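## Task

Fold the towel in half two times, each fold bringing one end onto the opposite end, with the edges about aligned and no extra creases. It must finish flat, fully on the tabletop, away from the basket, with no lumps or raised parts. Then open the grippers and pull the arms away; the folds must stay in place without the robot holding them.

## Robot and tools

Robot: two arms, left_arm and right_arm, each ending in a parallel two-finger gripper. Scene frame: origin on the tabletop midway between the arms, +x out over the table, +z up, left_arm on the +y side. Bases: left_arm at (-0.034, +0.360, 0) m, quat_wxyz (+1.000, 0, 0, -0.028); right_arm at (+0.034, -0.342, 0) m, quat_wxyz (+0.998, 0, 0, +0.058). The names left and right do not refer to image sides.

Gripper axes: fingers point along the gripper's +z, and close and open along its y. The reported end_effector_position is the spot between the finger pads, roughly 1 cm back from the tips. Reported hand positions can be off, more so when the arm reaches far.

The row format (shared by execute_actions and move): a single list of 14 numbers, each in [-1, 1], covering both arms even if one stays still. Order: dx, dy, dz, rx, ry, rz, opening for left_arm, then the same seven for right_arm. dx..rz are an offset, not a pose: they are measured in that gripper's own axes from its measured pose when the action (or move) starts, and 1.0 equals 0.6 m of travel or 180 degrees of turn. rx, ry, rz form one rotation vector. The opening is absolute, not an offset: +1 is fully open (0.094 m), -1 is shut.

execute_actions(actions): a list of actions, run one after another. Each action is a table of at most 15 rows, one row per control step of 1/30 s; if fewer rows are given, the last row is repeated to fill 15 steps. Every row in an action is an offset from the pose at that action's start, not from the row before. For the first action in a call, the start is the last pose a result showed. An empty list just returns the current state and images.

move(target, speed, blocking): target is one 14-number row as above, offsets from the pose in the latest result that shows one. Each gripper travels in a straight line and all arrive together, taking 0.5 to 10 s; anything longer is cut off at 10 s. speed is m/s, 0.002 to 0.5 (default 0.25); turning rate is capped at twice that in rad/s. Openings are sent when the move begins. Paths ignore obstacles and the other arm, grippers lag and can overshoot speed, especially near full stretch. Faster contact and targets set deeper past contact press harder. blocking=false returns after 0.5 s while motion continues; you must call wait or stop before any other motion command is accepted. The result adds a move: line with the outcome (done, off_target, moving, held, fault) and any limits (paced = clipped pose; held = some steps blocked, after which the arm may lurch fast), plus each gripper's remaining distance. If only one arm is named, the other finished fine.

wait(seconds): 0 to 10; the arms keep their last command, a running move continues, and it returns early if that move ends. stop(): brakes a running move; needs room, more at speed; fingers keep moving. zoom_image(camera, region): camera is cam_high, cam_left_wrist or cam_right_wrist (each 504x504); region [x0, y0, x1, y1] in pixels from the top-left, at most 504 by 504. read_manual(section): only licence texts, no motion. finished_scene(scene): pass the current scene's number to end it; irreversible, and the result says if the goal was met. Replying without any tool call ends everything.

Controller behaviour: each step the command is clipped to within 70 mm and 16 degrees of the measured pose, then solved by damped inverse kinematics, favouring position over orientation. Large offsets may need several actions; after an action the arm only continues up to its last clipped pose. Elbows never fully straighten. Arms tend to end a centimetre or more low, and repeated zero offsets can let them sag; to hold an arm still, send the correction back to its desired pose in the first call of a reply and zeros afterwards, aiming higher if it still droops.

Result lines: the state line lists each gripper's position and quat_wxyz; Hand target shows where the controller is now steering; grip_measured is the finger opening on the command scale (the final Joint positions value is metres), each gripper biased by up to about 1 mm. Action calls also list step positions, with HELD marking steps where an arm was held back. pose unreachable means a clearance check altered or blocked that arm's command. Joint torques have per-arm offsets, friction and noise. FAULT lines mean an arm stopped.

Gripping: command an opening below grip_measured to hold; about 0.03 below is firm, less is gentler. Pad force tops out near 50 to 62 N and is weaker on material under about 2 mm thick, such as cloth. Brief tugs on held items or pushes on loose ones may occur.

Avoid: knocking or dropping anything off the table, letting the arms collide or press on each other, slamming or hard pushes, and slips or drops. Holding loads heats motors: MOTOR HOT warns from 75 °C, 90 °C halts that arm for 10 s, 100 °C makes it go limp and fall. Release and move clear before ending a scene.

Each tool is called after "Request:" by a JSON object that holds its "api" and its "payload", one argument or row to a line.

## Session

Request:
{"api": "execute_actions", "payload": {
  "actions": []
}}

Scene clock: 0.00 s.
left_arm: end_effector_position=(+0.3452, +0.3380, +0.4053) grip_measured=+1.000 end_effector_quat_wxyz=(+0.706, +0.016, +0.708, -0.020) | right_arm: end_effector_position=(+0.4110, -0.3026, +0.4116) grip_measured=+1.000 end_effector_quat_wxyz=(+0.712, -0.033, +0.700, +0.038)
Joint positions: left_arm=[-0.012  1.038  1.038 -0.004 -0.017 -0.005  0.094] | right_arm=[-0.016  1.036  1.042  0.011 -0.     0.007  0.094]
Joint velocities: left_arm=[-0.017  0.007 -0.007  0.022 -0.066 -0.007  0.   ] | right_arm=[ 0.007  0.002  0.002 -0.022  0.007  0.066  0.   ]
Joint torques (N m, as the arm reports them, + toward a larger angle): no reading
Hand target (left_arm): +0.342, +0.338, +0.412; +0.711, +0.016, +0.703, -0.021
Hand target (right_arm): +0.409, -0.303, +0.413; +0.712, -0.033, +0.700, +0.038

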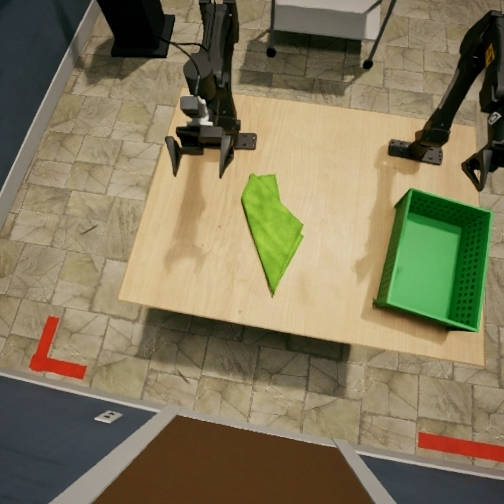

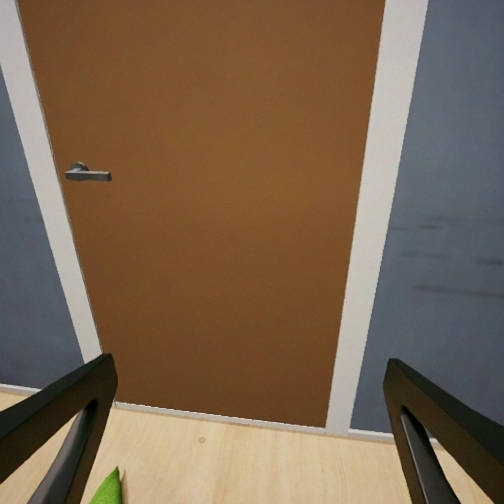

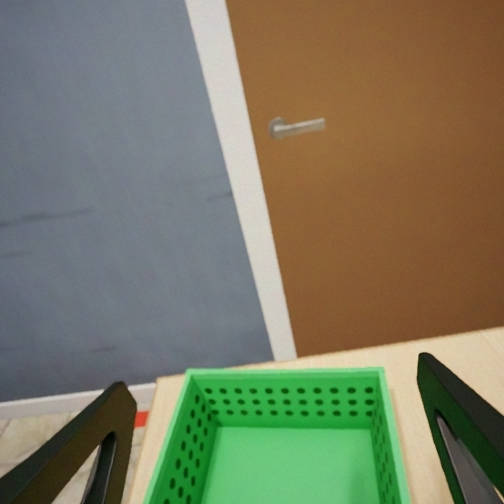

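Request:
{"api": "zoom_image", "payload": {
  "camera": "cam_high",
  "region": [120, 90, 400, 340]
}}

Request:
{"api": "move", "payload": {
  "target": [0.3,0,-0.1,0,0.5,0,1, 0,0,0,0,0,0,1]
}}

Region (120, 90, 400, 340) of cam_high's 504x504 image, scaled by 1.800, with more detail than that image has; it fills the top 450 rows of this view, and the rest is white.

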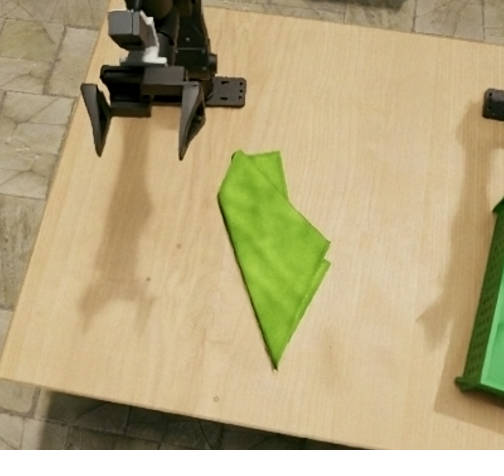

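Scene clock: 10.87 s.
left_arm: end_effector_position=(+0.2873, +0.3420, +0.2330) grip_measured=+1.000 end_effector_quat_wxyz=(+0.081, +0.031, +0.996, +0.005) | right_arm: end_effector_position=(+0.4110, -0.3026, +0.4116) grip_measured=+1.000 end_effector_quat_wxyz=(+0.712, -0.033, +0.700, +0.038)
Joint positions: left_arm=[-0.012  1.68   1.836 -1.565 -0.017 -0.005  0.094] | right_arm=[-0.016  1.036  1.042  0.011 -0.     0.007  0.094]
Joint velocities: left_arm=[ 0.007  0.002 -0.007 -0.066 -0.066  0.051  0.   ] | right_arm=[ 0.002 -0.007  0.002  0.022  0.007 -0.051  0.   ]
Joint torques (N m, as the arm reports them, + toward a larger angle): left_arm=[-0.11 -6.06  5.78  0.42  0.01 -0.02] | right_arm=[ 0.03 -2.26  6.55  1.72  0.01  0.02]
Hand target (left_arm): +0.284, +0.342, +0.227; +0.066, +0.031, +0.997, +0.006
Hand target (right_arm): +0.411, -0.303, +0.412; +0.712, -0.033, +0.700, +0.038
Off the commanded pose (left_arm): 0.008 m, 10 deg.
Off the commanded pose (right_arm): 0.000 m, 0 deg.
joint sent to its limit (left arm) — the command would take joint 4 (wrist pitch) past its lower limit, so that joint was sent only as far as its limit.
move: off_target (left_arm)

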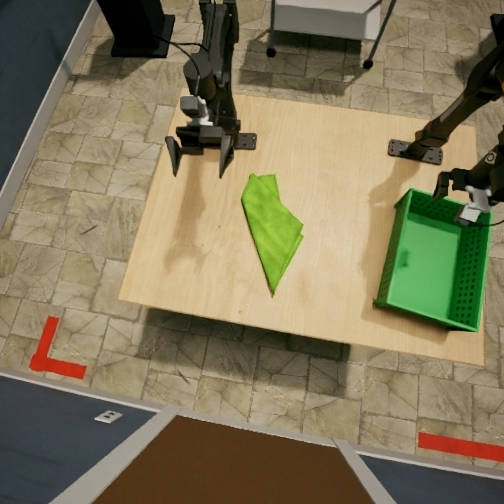

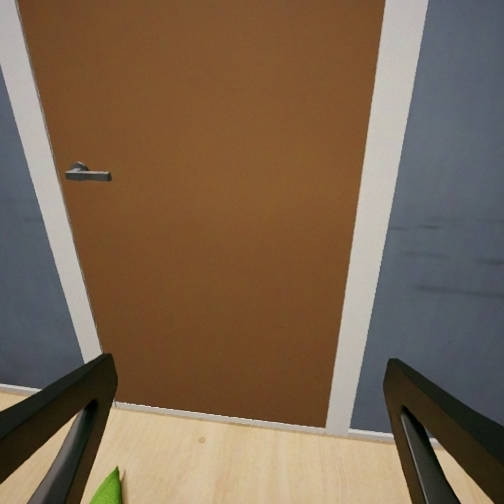

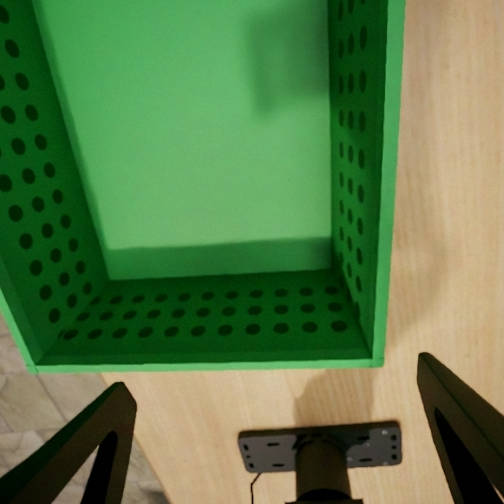

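Request:
{"api": "move", "payload": {
  "target": [0,0,0,0,0,0,1, 0.19,0.2,-0.1,0,0.5,0,1]
}}

Scene clock: 23.77 s.
left_arm: end_effector_position=(+0.2873, +0.3420, +0.2330) grip_measured=+1.000 end_effector_quat_wxyz=(+0.081, +0.031, +0.996, +0.005) | right_arm: end_effector_position=(+0.3449, -0.1911, +0.3099) grip_measured=+1.000 end_effector_quat_wxyz=(+0.204, -0.046, +0.975, +0.076)
Joint positions: left_arm=[-0.012  1.68   1.836 -1.565 -0.017 -0.005  0.094] | right_arm=[ 0.344  1.645  2.057 -1.546  0.024  0.36   0.094]
Joint velocities: left_arm=[-0.002 -0.007 -0.007 -0.095  0.007 -0.066  0.   ] | right_arm=[ 0.002  0.002 -0.002  0.007 -0.066  0.051  0.   ]
Joint torques (N m, as the arm reports them, + toward a larger angle): left_arm=[-0.05 -6.73  6.81  0.55 -0.01  0.  ] | right_arm=[ 0.18 -4.41  3.32  0.77 -0.05  0.1 ]
Hand target (left_arm): +0.287, +0.342, +0.233; +0.081, +0.031, +0.996, +0.005
Hand target (right_arm): +0.342, -0.189, +0.296; +0.177, -0.047, +0.981, +0.071
Off the commanded pose (left_arm): 0.000 m, 0 deg.
Off the commanded pose (right_arm): 0.013 m, 24 deg; orientation clipped at the last step of the last action.
joint sent to its limit (right arm) — the command would take joint 4 (wrist pitch) past its lower limit, so that joint was sent only as far as its limit.
move: off_target (right_arm); limits=paced

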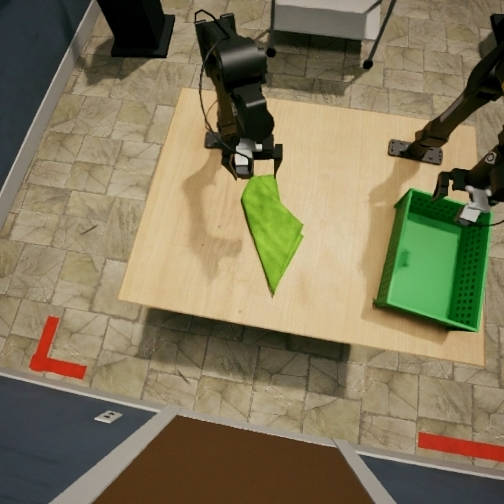

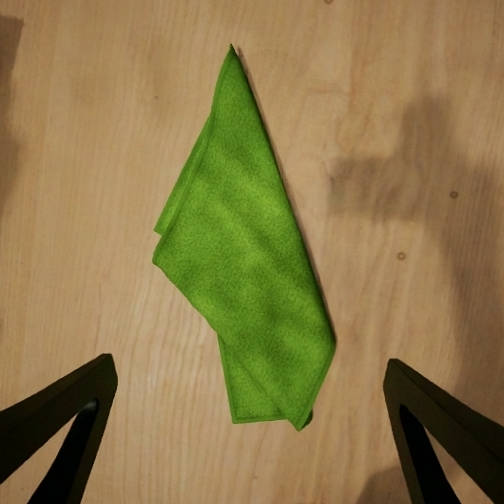

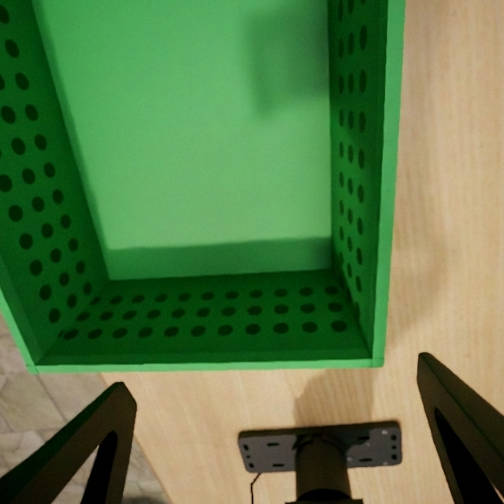

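Request:
{"api": "move", "payload": {
  "target": [0,0,0,0,0,0,1, 0.12,0.146,0.39,0.05,0.133,0,1]
}}

Scene clock: 39.37 s.
left_arm: end_effector_position=(+0.2873, +0.3420, +0.2330) grip_measured=+1.000 end_effector_quat_wxyz=(+0.081, +0.031, +0.996, +0.005) | right_arm: end_effector_position=(+0.3534, -0.0796, +0.0699) grip_measured=+1.000 end_effector_quat_wxyz=(-0.012, -0.045, +0.999, -0.024)
Joint positions: left_arm=[-0.012  1.68   1.836 -1.565 -0.017 -0.005  0.094] | right_arm=[ 0.578  2.19   1.888 -1.317  0.023  0.606  0.094]
Joint velocities: left_arm=[-0.012  0.002 -0.012 -0.066  0.007  0.051  0.   ] | right_arm=[ 0.002 -0.002  0.007  0.037 -0.066  0.051  0.   ]
Joint torques (N m, as the arm reports them, + toward a larger angle): left_arm=[-0.11 -6.74  6.8   0.51  0.02  0.03] | right_arm=[  0.51 -10.4    7.44   0.1    0.     0.05]
Hand target (left_arm): +0.287, +0.342, +0.233; +0.081, +0.031, +0.996, +0.005
Hand target (right_arm): +0.357, -0.071, +0.079; -0.000, -0.045, +0.999, -0.011
Off the commanded pose (left_arm): 0.000 m, 0 deg.
Off the commanded pose (right_arm): 0.015 m, 2 deg.
move: off_target (right_arm)

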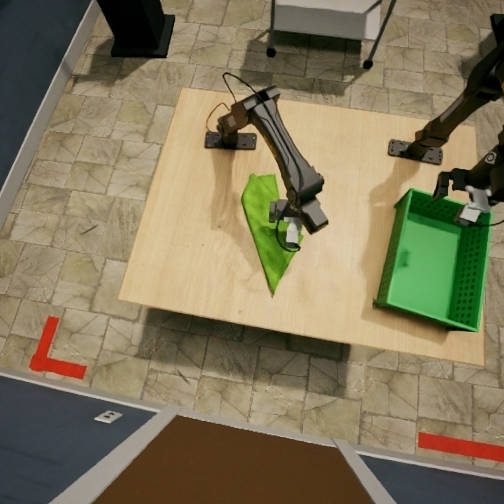

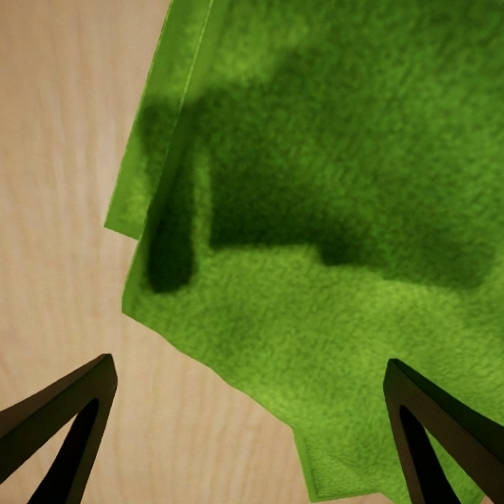

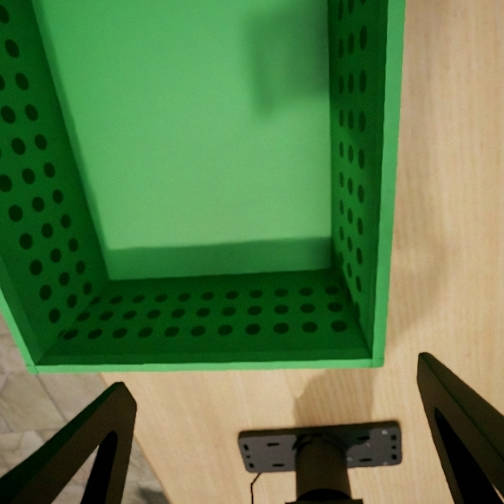

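Request:
{"api": "move", "payload": {
  "target": [0,0,0,0,0,0,1, -0.01,0.085,0.06,0,0,0,0],
  "speed": 0.1
}}

Scene clock: 47.87 s.
left_arm: end_effector_position=(+0.2873, +0.3420, +0.2330) grip_measured=+1.000 end_effector_quat_wxyz=(+0.081, +0.031, +0.996, +0.005) | right_arm: end_effector_position=(+0.3498, -0.0393, +0.0313) grip_measured=+0.003 end_effector_quat_wxyz=(-0.019, -0.045, +0.998, -0.031)
Joint positions: left_arm=[-0.012  1.68   1.836 -1.565 -0.017 -0.005  0.094] | right_arm=[ 0.654  2.342  1.987 -1.286  0.022  0.681  0.047]
Joint velocities: left_arm=[-0.002  0.017  0.002  0.037 -0.022  0.022  0.   ] | right_arm=[-0.007 -0.002  0.007  0.081  0.007  0.022 -0.   ]
Joint torques (N m, as the arm reports them, + toward a larger angle): left_arm=[-0.07 -6.79  6.79  0.52  0.02 -0.01] | right_arm=[ 0.62 -9.97  7.4   0.13 -0.03  0.1 ]
Hand target (left_arm): +0.287, +0.342, +0.233; +0.081, +0.031, +0.996, +0.005
Hand target (right_arm): +0.353, -0.030, +0.031; -0.013, -0.045, +0.999, -0.023
Off the commanded pose (left_arm): 0.000 m, 0 deg.
Off the commanded pose (right_arm): 0.010 m, 1 deg.
move: done

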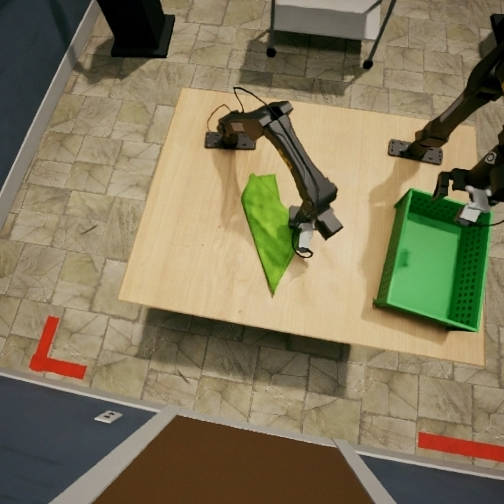

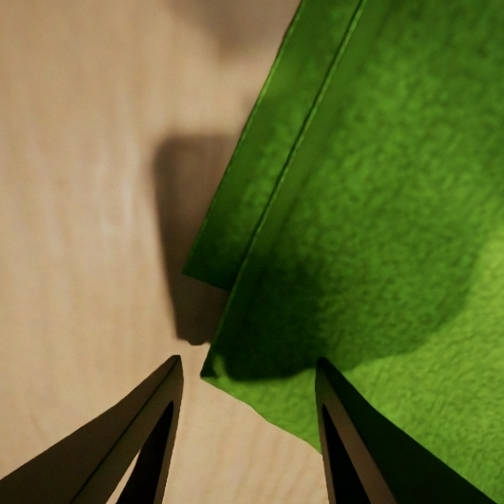

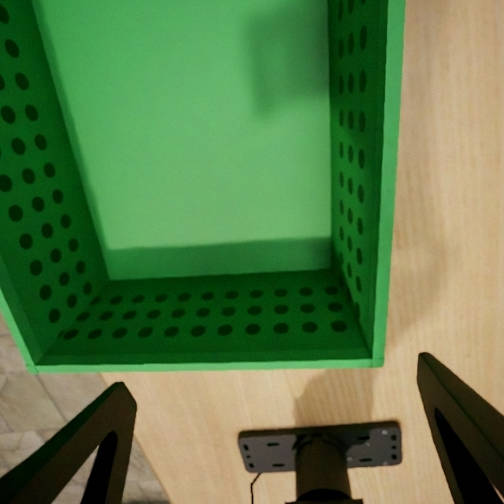

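Request:
{"api": "move", "payload": {
  "target": [0,0,0,0,0,0,1, 0.015,0.02,0.035,0,0,0,0],
  "speed": 0.05
}}

Request:
{"api": "move", "payload": {
  "target": [0,0,0,0,0,0,1, 0,0,0,0,0,0,-1]
}}

Request:
{"api": "move", "payload": {
  "target": [0,0,0,0,0,0,1, 0,0,-0.15,0,0,0,-1],
  "speed": 0.1
}}

Scene clock: 53.90 s.
left_arm: end_effector_position=(+0.2873, +0.3420, +0.2330) grip_measured=+1.000 end_effector_quat_wxyz=(+0.081, +0.031, +0.996, +0.005) | right_arm: end_effector_position=(+0.3442, -0.0304, +0.0197) grip_measured=+0.003 end_effector_quat_wxyz=(-0.013, -0.044, +0.999, -0.027)
Joint positions: left_arm=[-0.012  1.68   1.836 -1.565 -0.017 -0.005  0.094] | right_arm=[ 0.677  2.342  1.941 -1.225  0.022  0.707  0.047]
Joint velocities: left_arm=[ 0.002 -0.012 -0.002 -0.007  0.051 -0.007  0.   ] | right_arm=[0.022 0.002 0.022 0.037 0.051 0.037 0.001]
Joint torques (N m, as the arm reports them, + toward a larger angle): left_arm=[-0.15 -6.69  6.91  0.56  0.02 -0.02] | right_arm=[  0.68 -10.32   3.61   0.17  -0.01   0.07]
Hand target (left_arm): +0.287, +0.342, +0.233; +0.081, +0.031, +0.996, +0.005
Hand target (right_arm): +0.339, -0.030, +0.010; -0.019, -0.045, +0.998, -0.031
Off the commanded pose (left_arm): 0.000 m, 0 deg.
Off the commanded pose (right_arm): 0.011 m, 1 deg.
move: off_target (right_arm)

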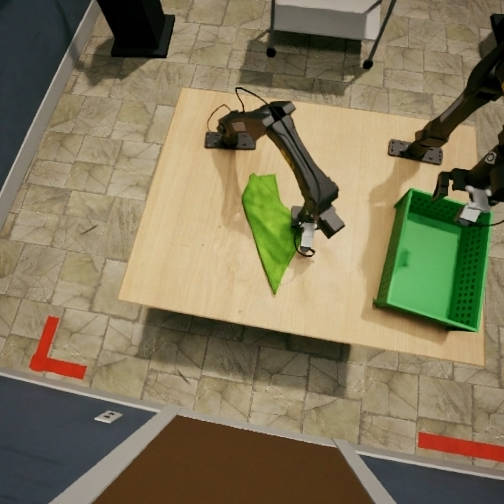

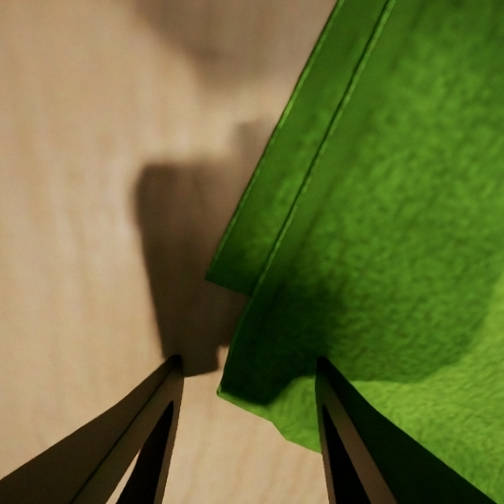

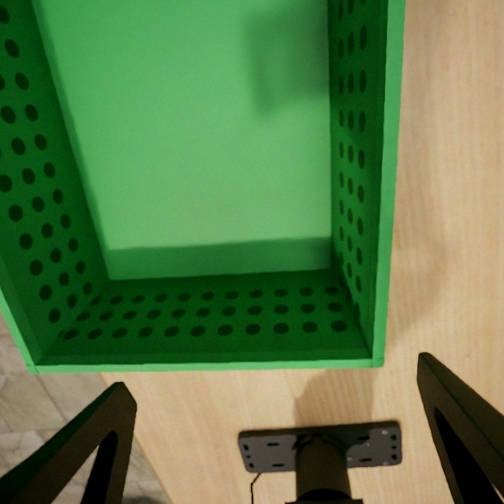

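Scene clock: 54.40 s.
left_arm: end_effector_position=(+0.2873, +0.3420, +0.2330) grip_measured=+1.000 end_effector_quat_wxyz=(+0.081, +0.031, +0.996, +0.005) | right_arm: end_effector_position=(+0.3441, -0.0304, +0.0197) grip_measured=-0.964 end_effector_quat_wxyz=(-0.013, -0.044, +0.999, -0.026)
Joint positions: left_arm=[-0.012  1.68   1.836 -1.565 -0.017 -0.005  0.094] | right_arm=[ 0.677  2.342  1.941 -1.225  0.021  0.707  0.002]
Joint velocities: left_arm=[ 0.002 -0.017  0.002 -0.007  0.007 -0.051  0.   ] | right_arm=[ 0.007 -0.012  0.012  0.007  0.022 -0.007 -0.   ]
Joint torques (N m, as the arm reports them, + toward a larger angle): left_arm=[-0.07 -6.74  6.92  0.52  0.   -0.02] | right_arm=[  0.02 -10.97   5.19   0.09   0.02   0.06]
Hand target (left_arm): +0.287, +0.342, +0.233; +0.081, +0.031, +0.996, +0.005
Hand target (right_arm): +0.344, -0.030, +0.020; -0.013, -0.044, +0.999, -0.027
Off the commanded pose (left_arm): 0.000 m, 0 deg.
Off the commanded pose (right_arm): 0.000 m, 0 deg.
move: done

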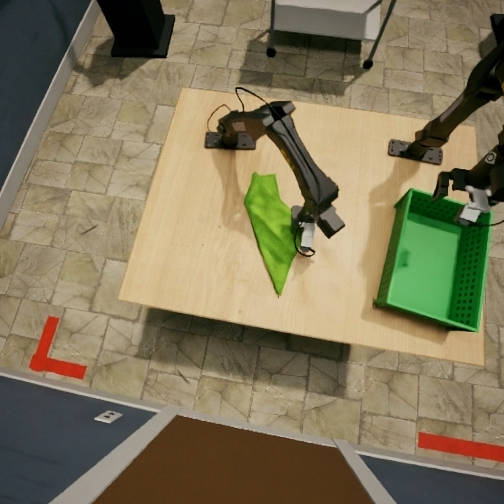

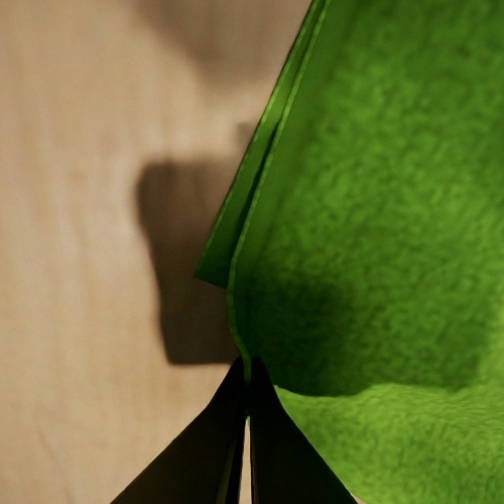

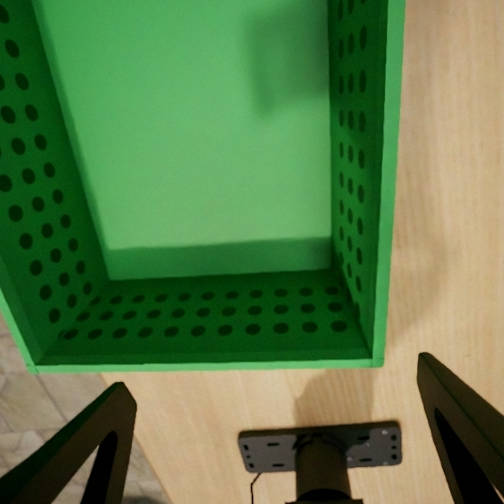

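Scene clock: 55.80 s.
left_arm: end_effector_position=(+0.2873, +0.3420, +0.2330) grip_measured=+1.000 end_effector_quat_wxyz=(+0.081, +0.031, +0.996, +0.005) | right_arm: end_effector_position=(+0.3470, -0.0274, +0.1050) grip_measured=-0.964 end_effector_quat_wxyz=(-0.006, -0.044, +0.999, -0.020)
Joint positions: left_arm=[-0.012  1.68   1.836 -1.565 -0.017 -0.005  0.094] | right_arm=[ 0.677  2.342  2.282 -1.546  0.021  0.707  0.002]
Joint velocities: left_arm=[-0.022  0.022  0.017 -0.022 -0.022 -0.022  0.   ] | right_arm=[ 0.007 -0.012 -0.012  0.066  0.037  0.066 -0.001]
Joint torques (N m, as the arm reports them, + toward a larger angle): left_arm=[-0.05 -6.86  6.92  0.54  0.03 -0.03] | right_arm=[  0.26 -10.72   6.94  -0.01   0.02   0.05]
Hand target (left_arm): +0.287, +0.342, +0.233; +0.081, +0.031, +0.996, +0.005
Hand target (right_arm): +0.347, -0.025, +0.109; -0.003, -0.044, +0.999, -0.017
Off the commanded pose (left_arm): 0.000 m, 0 deg.
Off the commanded pose (right_arm): 0.005 m, 1 deg.
joint sent to its limit (right arm) — the command would take joint 4 (wrist pitch) past its lower limit, so that joint was sent only as far as its limit.
move: done

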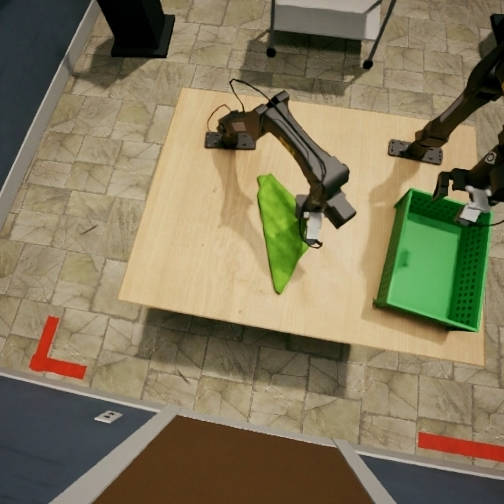

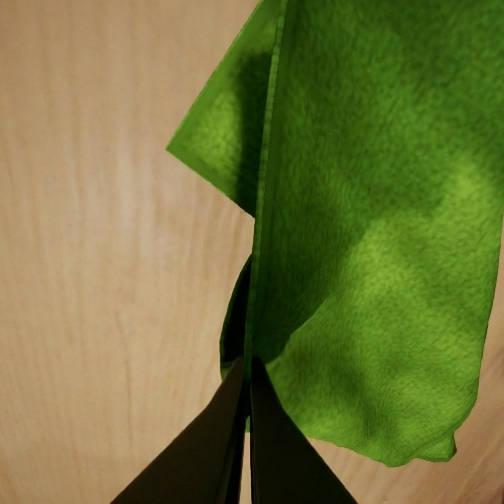

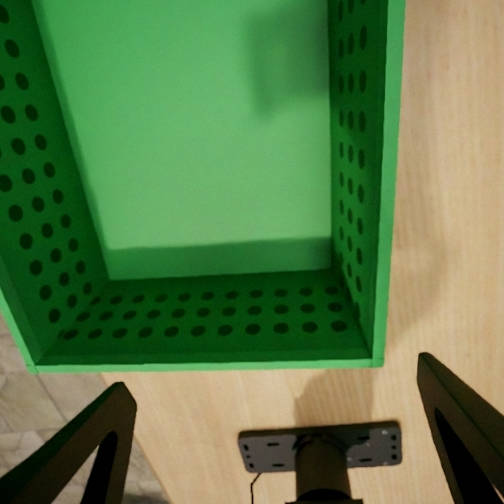

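Request:
{"api": "move", "payload": {
  "target": [0,0,0,0,0,0,1, -0.07,-0.28,-0.07,0,0,0,-1],
  "speed": 0.15
}}

Request:
{"api": "move", "payload": {
  "target": [0,0,0,0,0,0,1, -0.05,-0.24,0.17,0,0,0,-1],
  "speed": 0.15
}}

Scene clock: 66.50 s.
left_arm: end_effector_position=(+0.2873, +0.3420, +0.2330) grip_measured=+1.000 end_effector_quat_wxyz=(+0.081, +0.031, +0.996, +0.005) | right_arm: end_effector_position=(+0.4122, -0.1846, +0.1502) grip_measured=-0.964 end_effector_quat_wxyz=(+0.009, -0.040, +0.999, -0.012)
Joint positions: left_arm=[-0.012  1.68   1.836 -1.565 -0.017 -0.005  0.094] | right_arm=[ 0.287  2.136  2.124 -1.55   0.029  0.324  0.002]
Joint velocities: left_arm=[ 0.002 -0.007  0.007 -0.051  0.066 -0.066  0.   ] | right_arm=[ 0.007 -0.022 -0.002 -0.007 -0.051  0.066 -0.001]
Joint torques (N m, as the arm reports them, + toward a larger angle): left_arm=[-0.08 -6.8   6.9   0.51  0.    0.  ] | right_arm=[ -0.05 -11.24   3.41   0.12   0.11   0.02]
Hand target (left_arm): +0.287, +0.342, +0.233; +0.081, +0.031, +0.996, +0.005
Hand target (right_arm): +0.406, -0.189, +0.153; +0.006, -0.044, +0.999, -0.019
Off the commanded pose (left_arm): 0.000 m, 0 deg.
Off the commanded pose (right_arm): 0.010 m, 2 deg.
joint sent to its limit (right arm) — the command would take joint 4 (wrist pitch) past its lower limit, so that joint was sent only as far as its limit.
move: done

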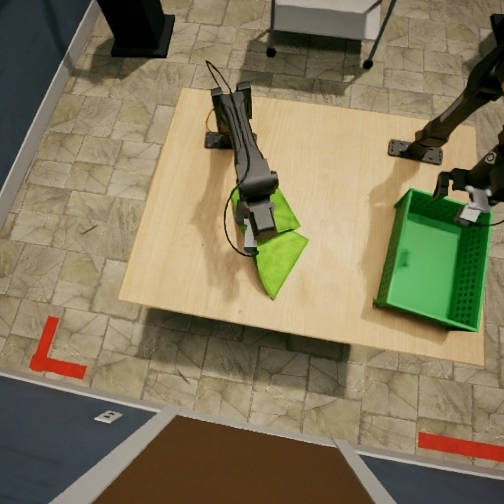

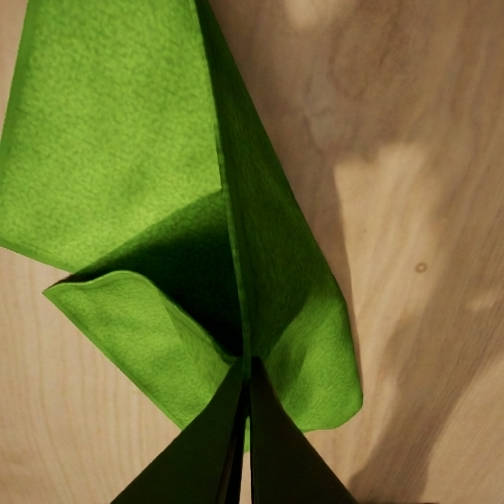

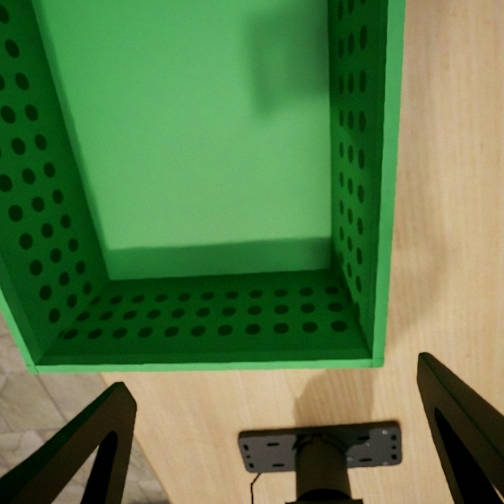

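Scene clock: 68.20 s.
left_arm: end_effector_position=(+0.2873, +0.3420, +0.2330) grip_measured=+1.000 end_effector_quat_wxyz=(+0.081, +0.031, +0.996, +0.005) | right_arm: end_effector_position=(+0.4581, -0.3278, +0.0683) grip_measured=-0.964 end_effector_quat_wxyz=(+0.024, -0.037, +0.999, -0.015)
Joint positions: left_arm=[-0.012  1.68   1.836 -1.565 -0.017 -0.005  0.094] | right_arm=[-0.074  2.136  1.796 -1.183  0.029 -0.033  0.002]
Joint velocities: left_arm=[-0.007 -0.002 -0.012 -0.066 -0.007 -0.007  0.   ] | right_arm=[-0.002 -0.007 -0.012  0.066 -0.022  0.007  0.001]
Joint torques (N m, as the arm reports them, + toward a larger angle): left_arm=[-0.03 -6.66  6.86  0.53  0.02  0.  ] | right_arm=[-0.12 -8.37  3.82  0.4   0.03 -0.01]
Hand target (left_arm): +0.287, +0.342, +0.233; +0.081, +0.031, +0.996, +0.005
Hand target (right_arm): +0.455, -0.329, +0.053; +0.010, -0.040, +0.999, -0.015
Off the commanded pose (left_arm): 0.000 m, 0 deg.
Off the commanded pose (right_arm): 0.016 m, 2 deg.
move: off_target (right_arm)

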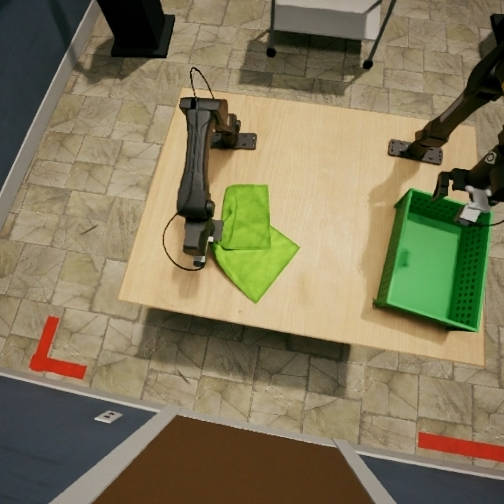

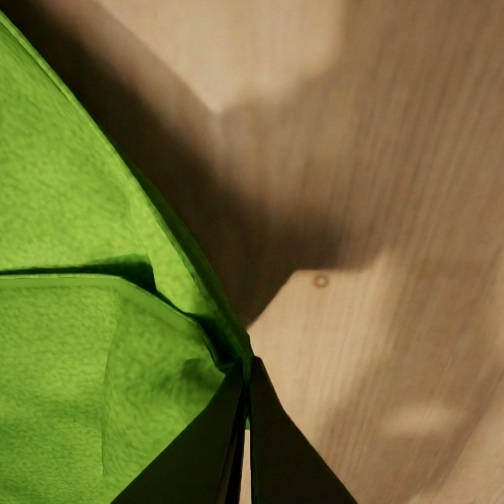

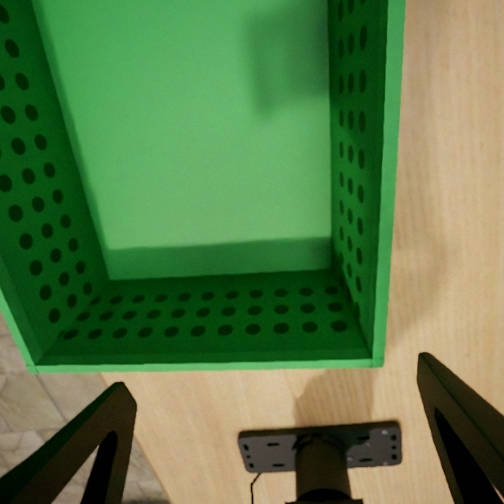

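Request:
{"api": "move", "payload": {
  "target": [0,0,0,0,0,0,1, 0,-0.01,0.07,0,0,0,-1],
  "speed": 0.08
}}

Request:
{"api": "move", "payload": {
  "target": [0,0,0,0,0,0,1, 0,0,0,0,0,0,0]
}}

Request:
{"api": "move", "payload": {
  "target": [0,0,0,0,0,0,1, 0.1,0.27,-0.35,0,0,0,0]
}}

Scene clock: 79.67 s.
left_arm: end_effector_position=(+0.2873, +0.3420, +0.2330) grip_measured=+1.000 end_effector_quat_wxyz=(+0.081, +0.031, +0.996, +0.005) | right_arm: end_effector_position=(+0.4624, -0.3303, +0.0385) grip_measured=-0.964 end_effector_quat_wxyz=(+0.032, -0.040, +0.999, -0.015)
Joint positions: left_arm=[-0.012  1.68   1.836 -1.565 -0.017 -0.005  0.094] | right_arm=[-0.08   2.155  1.705 -1.056  0.029 -0.045  0.002]
Joint velocities: left_arm=[-0.032 -0.007  0.002 -0.051  0.022  0.037  0.   ] | right_arm=[-0.007 -0.012 -0.012  0.051 -0.037 -0.022  0.   ]
Joint torques (N m, as the arm reports them, + toward a larger angle): left_arm=[-0.02 -6.69  6.84  0.53  0.03  0.01] | right_arm=[-0.72 -8.93  4.02  0.47  0.03  0.  ]
Hand target (left_arm): +0.287, +0.342, +0.233; +0.081, +0.031, +0.996, +0.005
Hand target (right_arm): +0.460, -0.335, +0.027; +0.024, -0.037, +0.999, -0.015
Off the commanded pose (left_arm): 0.000 m, 0 deg.
Off the commanded pose (right_arm): 0.013 m, 1 deg.
move: off_target (right_arm)

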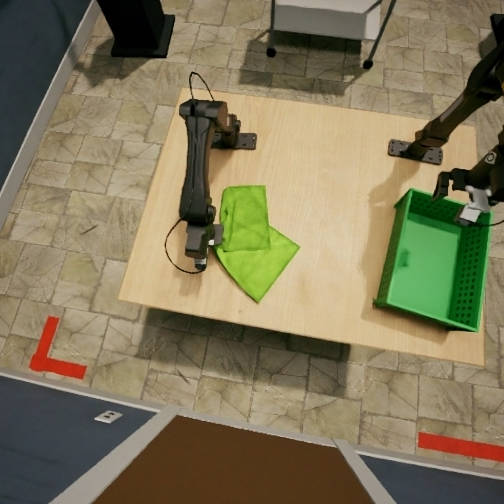

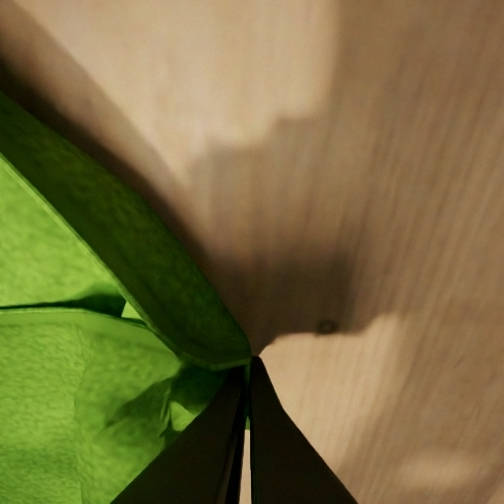

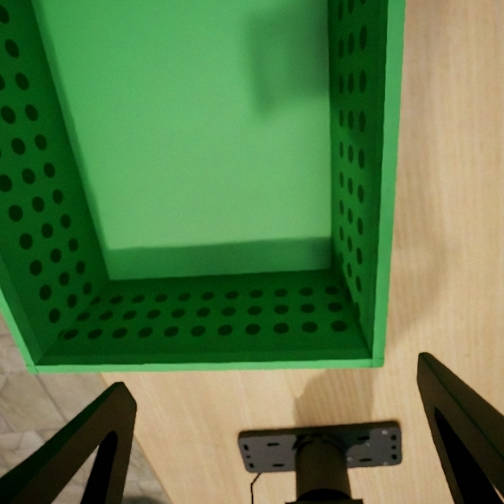

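Scene clock: 80.17 s.
left_arm: end_effector_position=(+0.2873, +0.3420, +0.2330) grip_measured=+1.000 end_effector_quat_wxyz=(+0.081, +0.031, +0.996, +0.005) | right_arm: end_effector_position=(+0.4624, -0.3303, +0.0385) grip_measured=-0.003 end_effector_quat_wxyz=(+0.032, -0.040, +0.999, -0.015)
Joint positions: left_arm=[-0.012  1.68   1.836 -1.565 -0.017 -0.005  0.094] | right_arm=[-0.08   2.155  1.705 -1.056  0.029 -0.046  0.047]
Joint velocities: left_arm=[-0.007 -0.007  0.012  0.007  0.022 -0.051  0.   ] | right_arm=[-0.017  0.002 -0.002 -0.007 -0.007 -0.022 -0.001]
Joint torques (N m, as the arm reports them, + toward a larger angle): left_arm=[-0.1  -6.76  6.87  0.52  0.01 -0.02] | right_arm=[ 0.06 -9.93  5.35  0.3   0.04  0.04]
Hand target (left_arm): +0.287, +0.342, +0.233; +0.081, +0.031, +0.996, +0.005
Hand target (right_arm): +0.462, -0.330, +0.039; +0.032, -0.040, +0.999, -0.015
Off the commanded pose (left_arm): 0.000 m, 0 deg.
Off the commanded pose (right_arm): 0.000 m, 0 deg.
move: done

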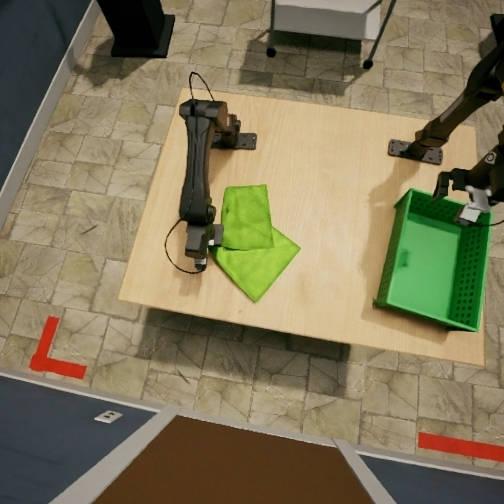

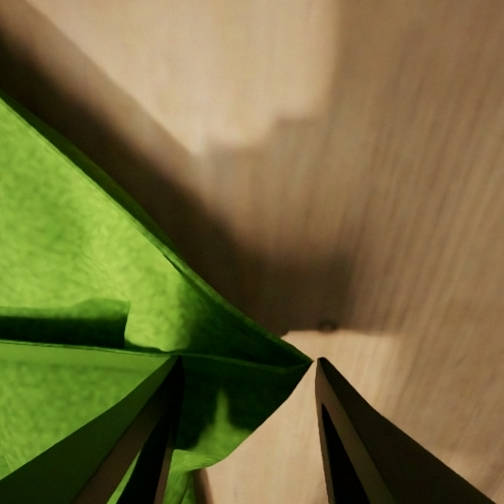

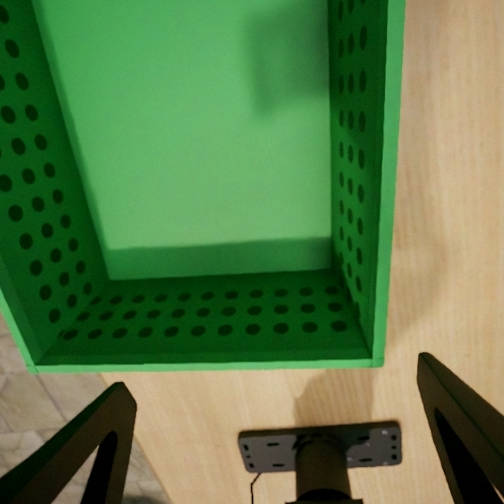

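Scene clock: 81.80 s.
left_arm: end_effector_position=(+0.2873, +0.3420, +0.2330) grip_measured=+1.000 end_effector_quat_wxyz=(+0.081, +0.031, +0.996, +0.005) | right_arm: end_effector_position=(+0.3767, -0.1655, +0.2307) grip_measured=-0.003 end_effector_quat_wxyz=(+0.103, -0.047, +0.993, +0.029)
Joint positions: left_arm=[-0.012  1.68   1.836 -1.565 -0.017 -0.005  0.094] | right_arm=[ 0.372  1.892  2.079 -1.546  0.035  0.391  0.047]
Joint velocities: left_arm=[-0.012 -0.007  0.002 -0.037 -0.007 -0.037  0.   ] | right_arm=[-0.012 -0.017 -0.002 -0.022 -0.007 -0.007 -0.   ]
Joint torques (N m, as the arm reports them, + toward a larger angle): left_arm=[ 0.02 -6.72  6.84  0.5   0.01 -0.01] | right_arm=[ 0.   -8.36  6.73  0.39  0.17  0.07]
Hand target (left_arm): +0.287, +0.342, +0.233; +0.081, +0.031, +0.996, +0.005
Hand target (right_arm): +0.377, -0.168, +0.239; +0.113, -0.042, +0.992, +0.027
Off the commanded pose (left_arm): 0.000 m, 0 deg.
Off the commanded pose (right_arm): 0.009 m, 10 deg.
joint sent to its limit (right arm) — the command would take joint 4 (wrist pitch) past its lower limit, so that joint was sent only as far as its limit.
move: off_target (right_arm)

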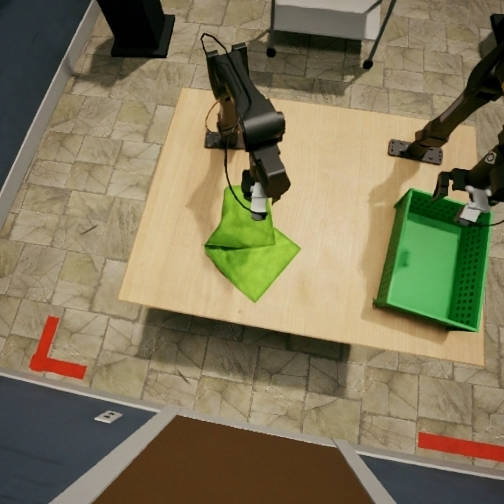

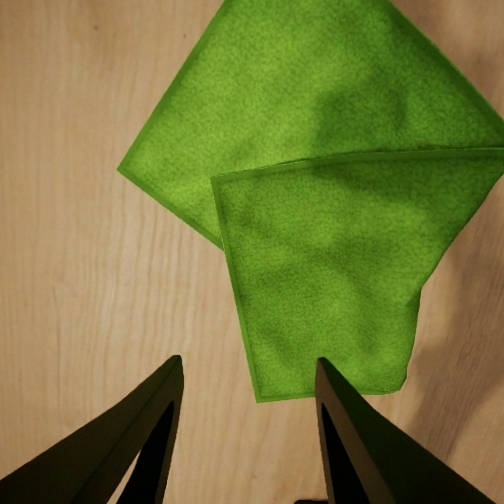

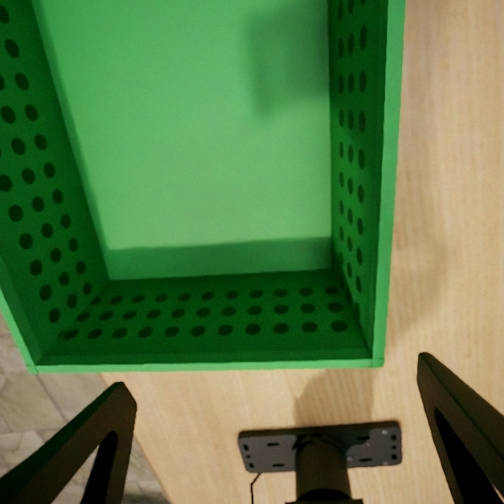

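Request:
{"api": "move", "payload": {
  "target": [0,0,0,0,0,0,1, 0.011,0.047,0.307,0.02,0.065,0,0]
}}

Scene clock: 101.30 s.
left_arm: end_effector_position=(+0.2873, +0.3420, +0.2330) grip_measured=+1.000 end_effector_quat_wxyz=(+0.081, +0.031, +0.996, +0.005) | right_arm: end_effector_position=(+0.4029, -0.1333, +0.0499) grip_measured=-0.003 end_effector_quat_wxyz=(-0.001, -0.044, +0.999, -0.014)
Joint positions: left_arm=[-0.012  1.68   1.836 -1.565 -0.017 -0.005  0.094] | right_arm=[ 0.405  2.209  1.839 -1.217  0.023  0.434  0.047]
Joint velocities: left_arm=[-0.012 -0.007  0.007  0.007  0.037  0.007  0.   ] | right_arm=[ 0.007  0.002 -0.007  0.022 -0.022 -0.022 -0.001]
Joint torques (N m, as the arm reports them, + toward a larger angle): left_arm=[-0.14 -6.71  6.84  0.53  0.02 -0.01] | right_arm=[  0.74 -10.28   5.39   0.24  -0.05   0.06]
Hand target (left_arm): +0.287, +0.342, +0.233; +0.081, +0.031, +0.996, +0.005
Hand target (right_arm): +0.403, -0.127, +0.050; +0.003, -0.046, +0.999, -0.007
Off the commanded pose (left_arm): 0.000 m, 0 deg.
Off the commanded pose (right_arm): 0.008 m, 1 deg.
move: done

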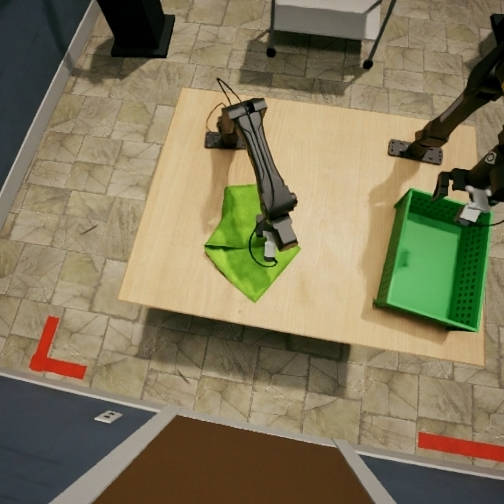

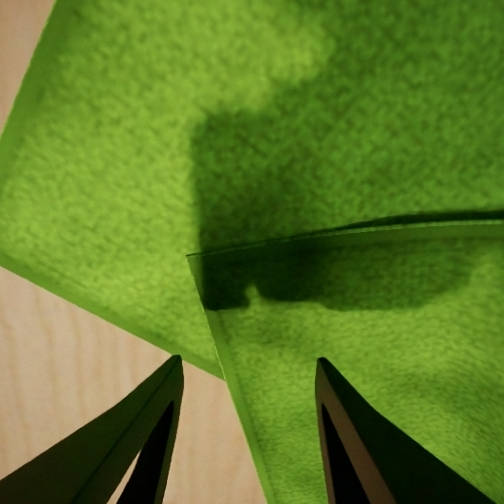

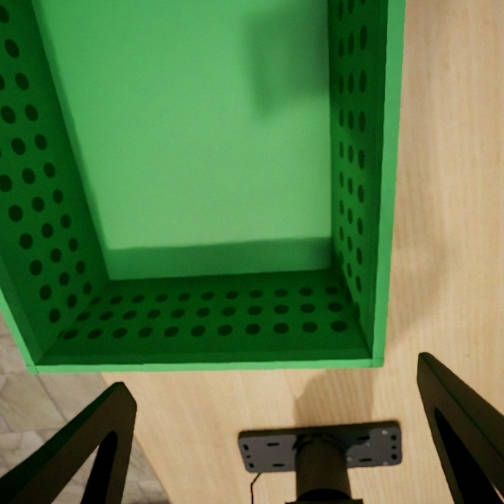

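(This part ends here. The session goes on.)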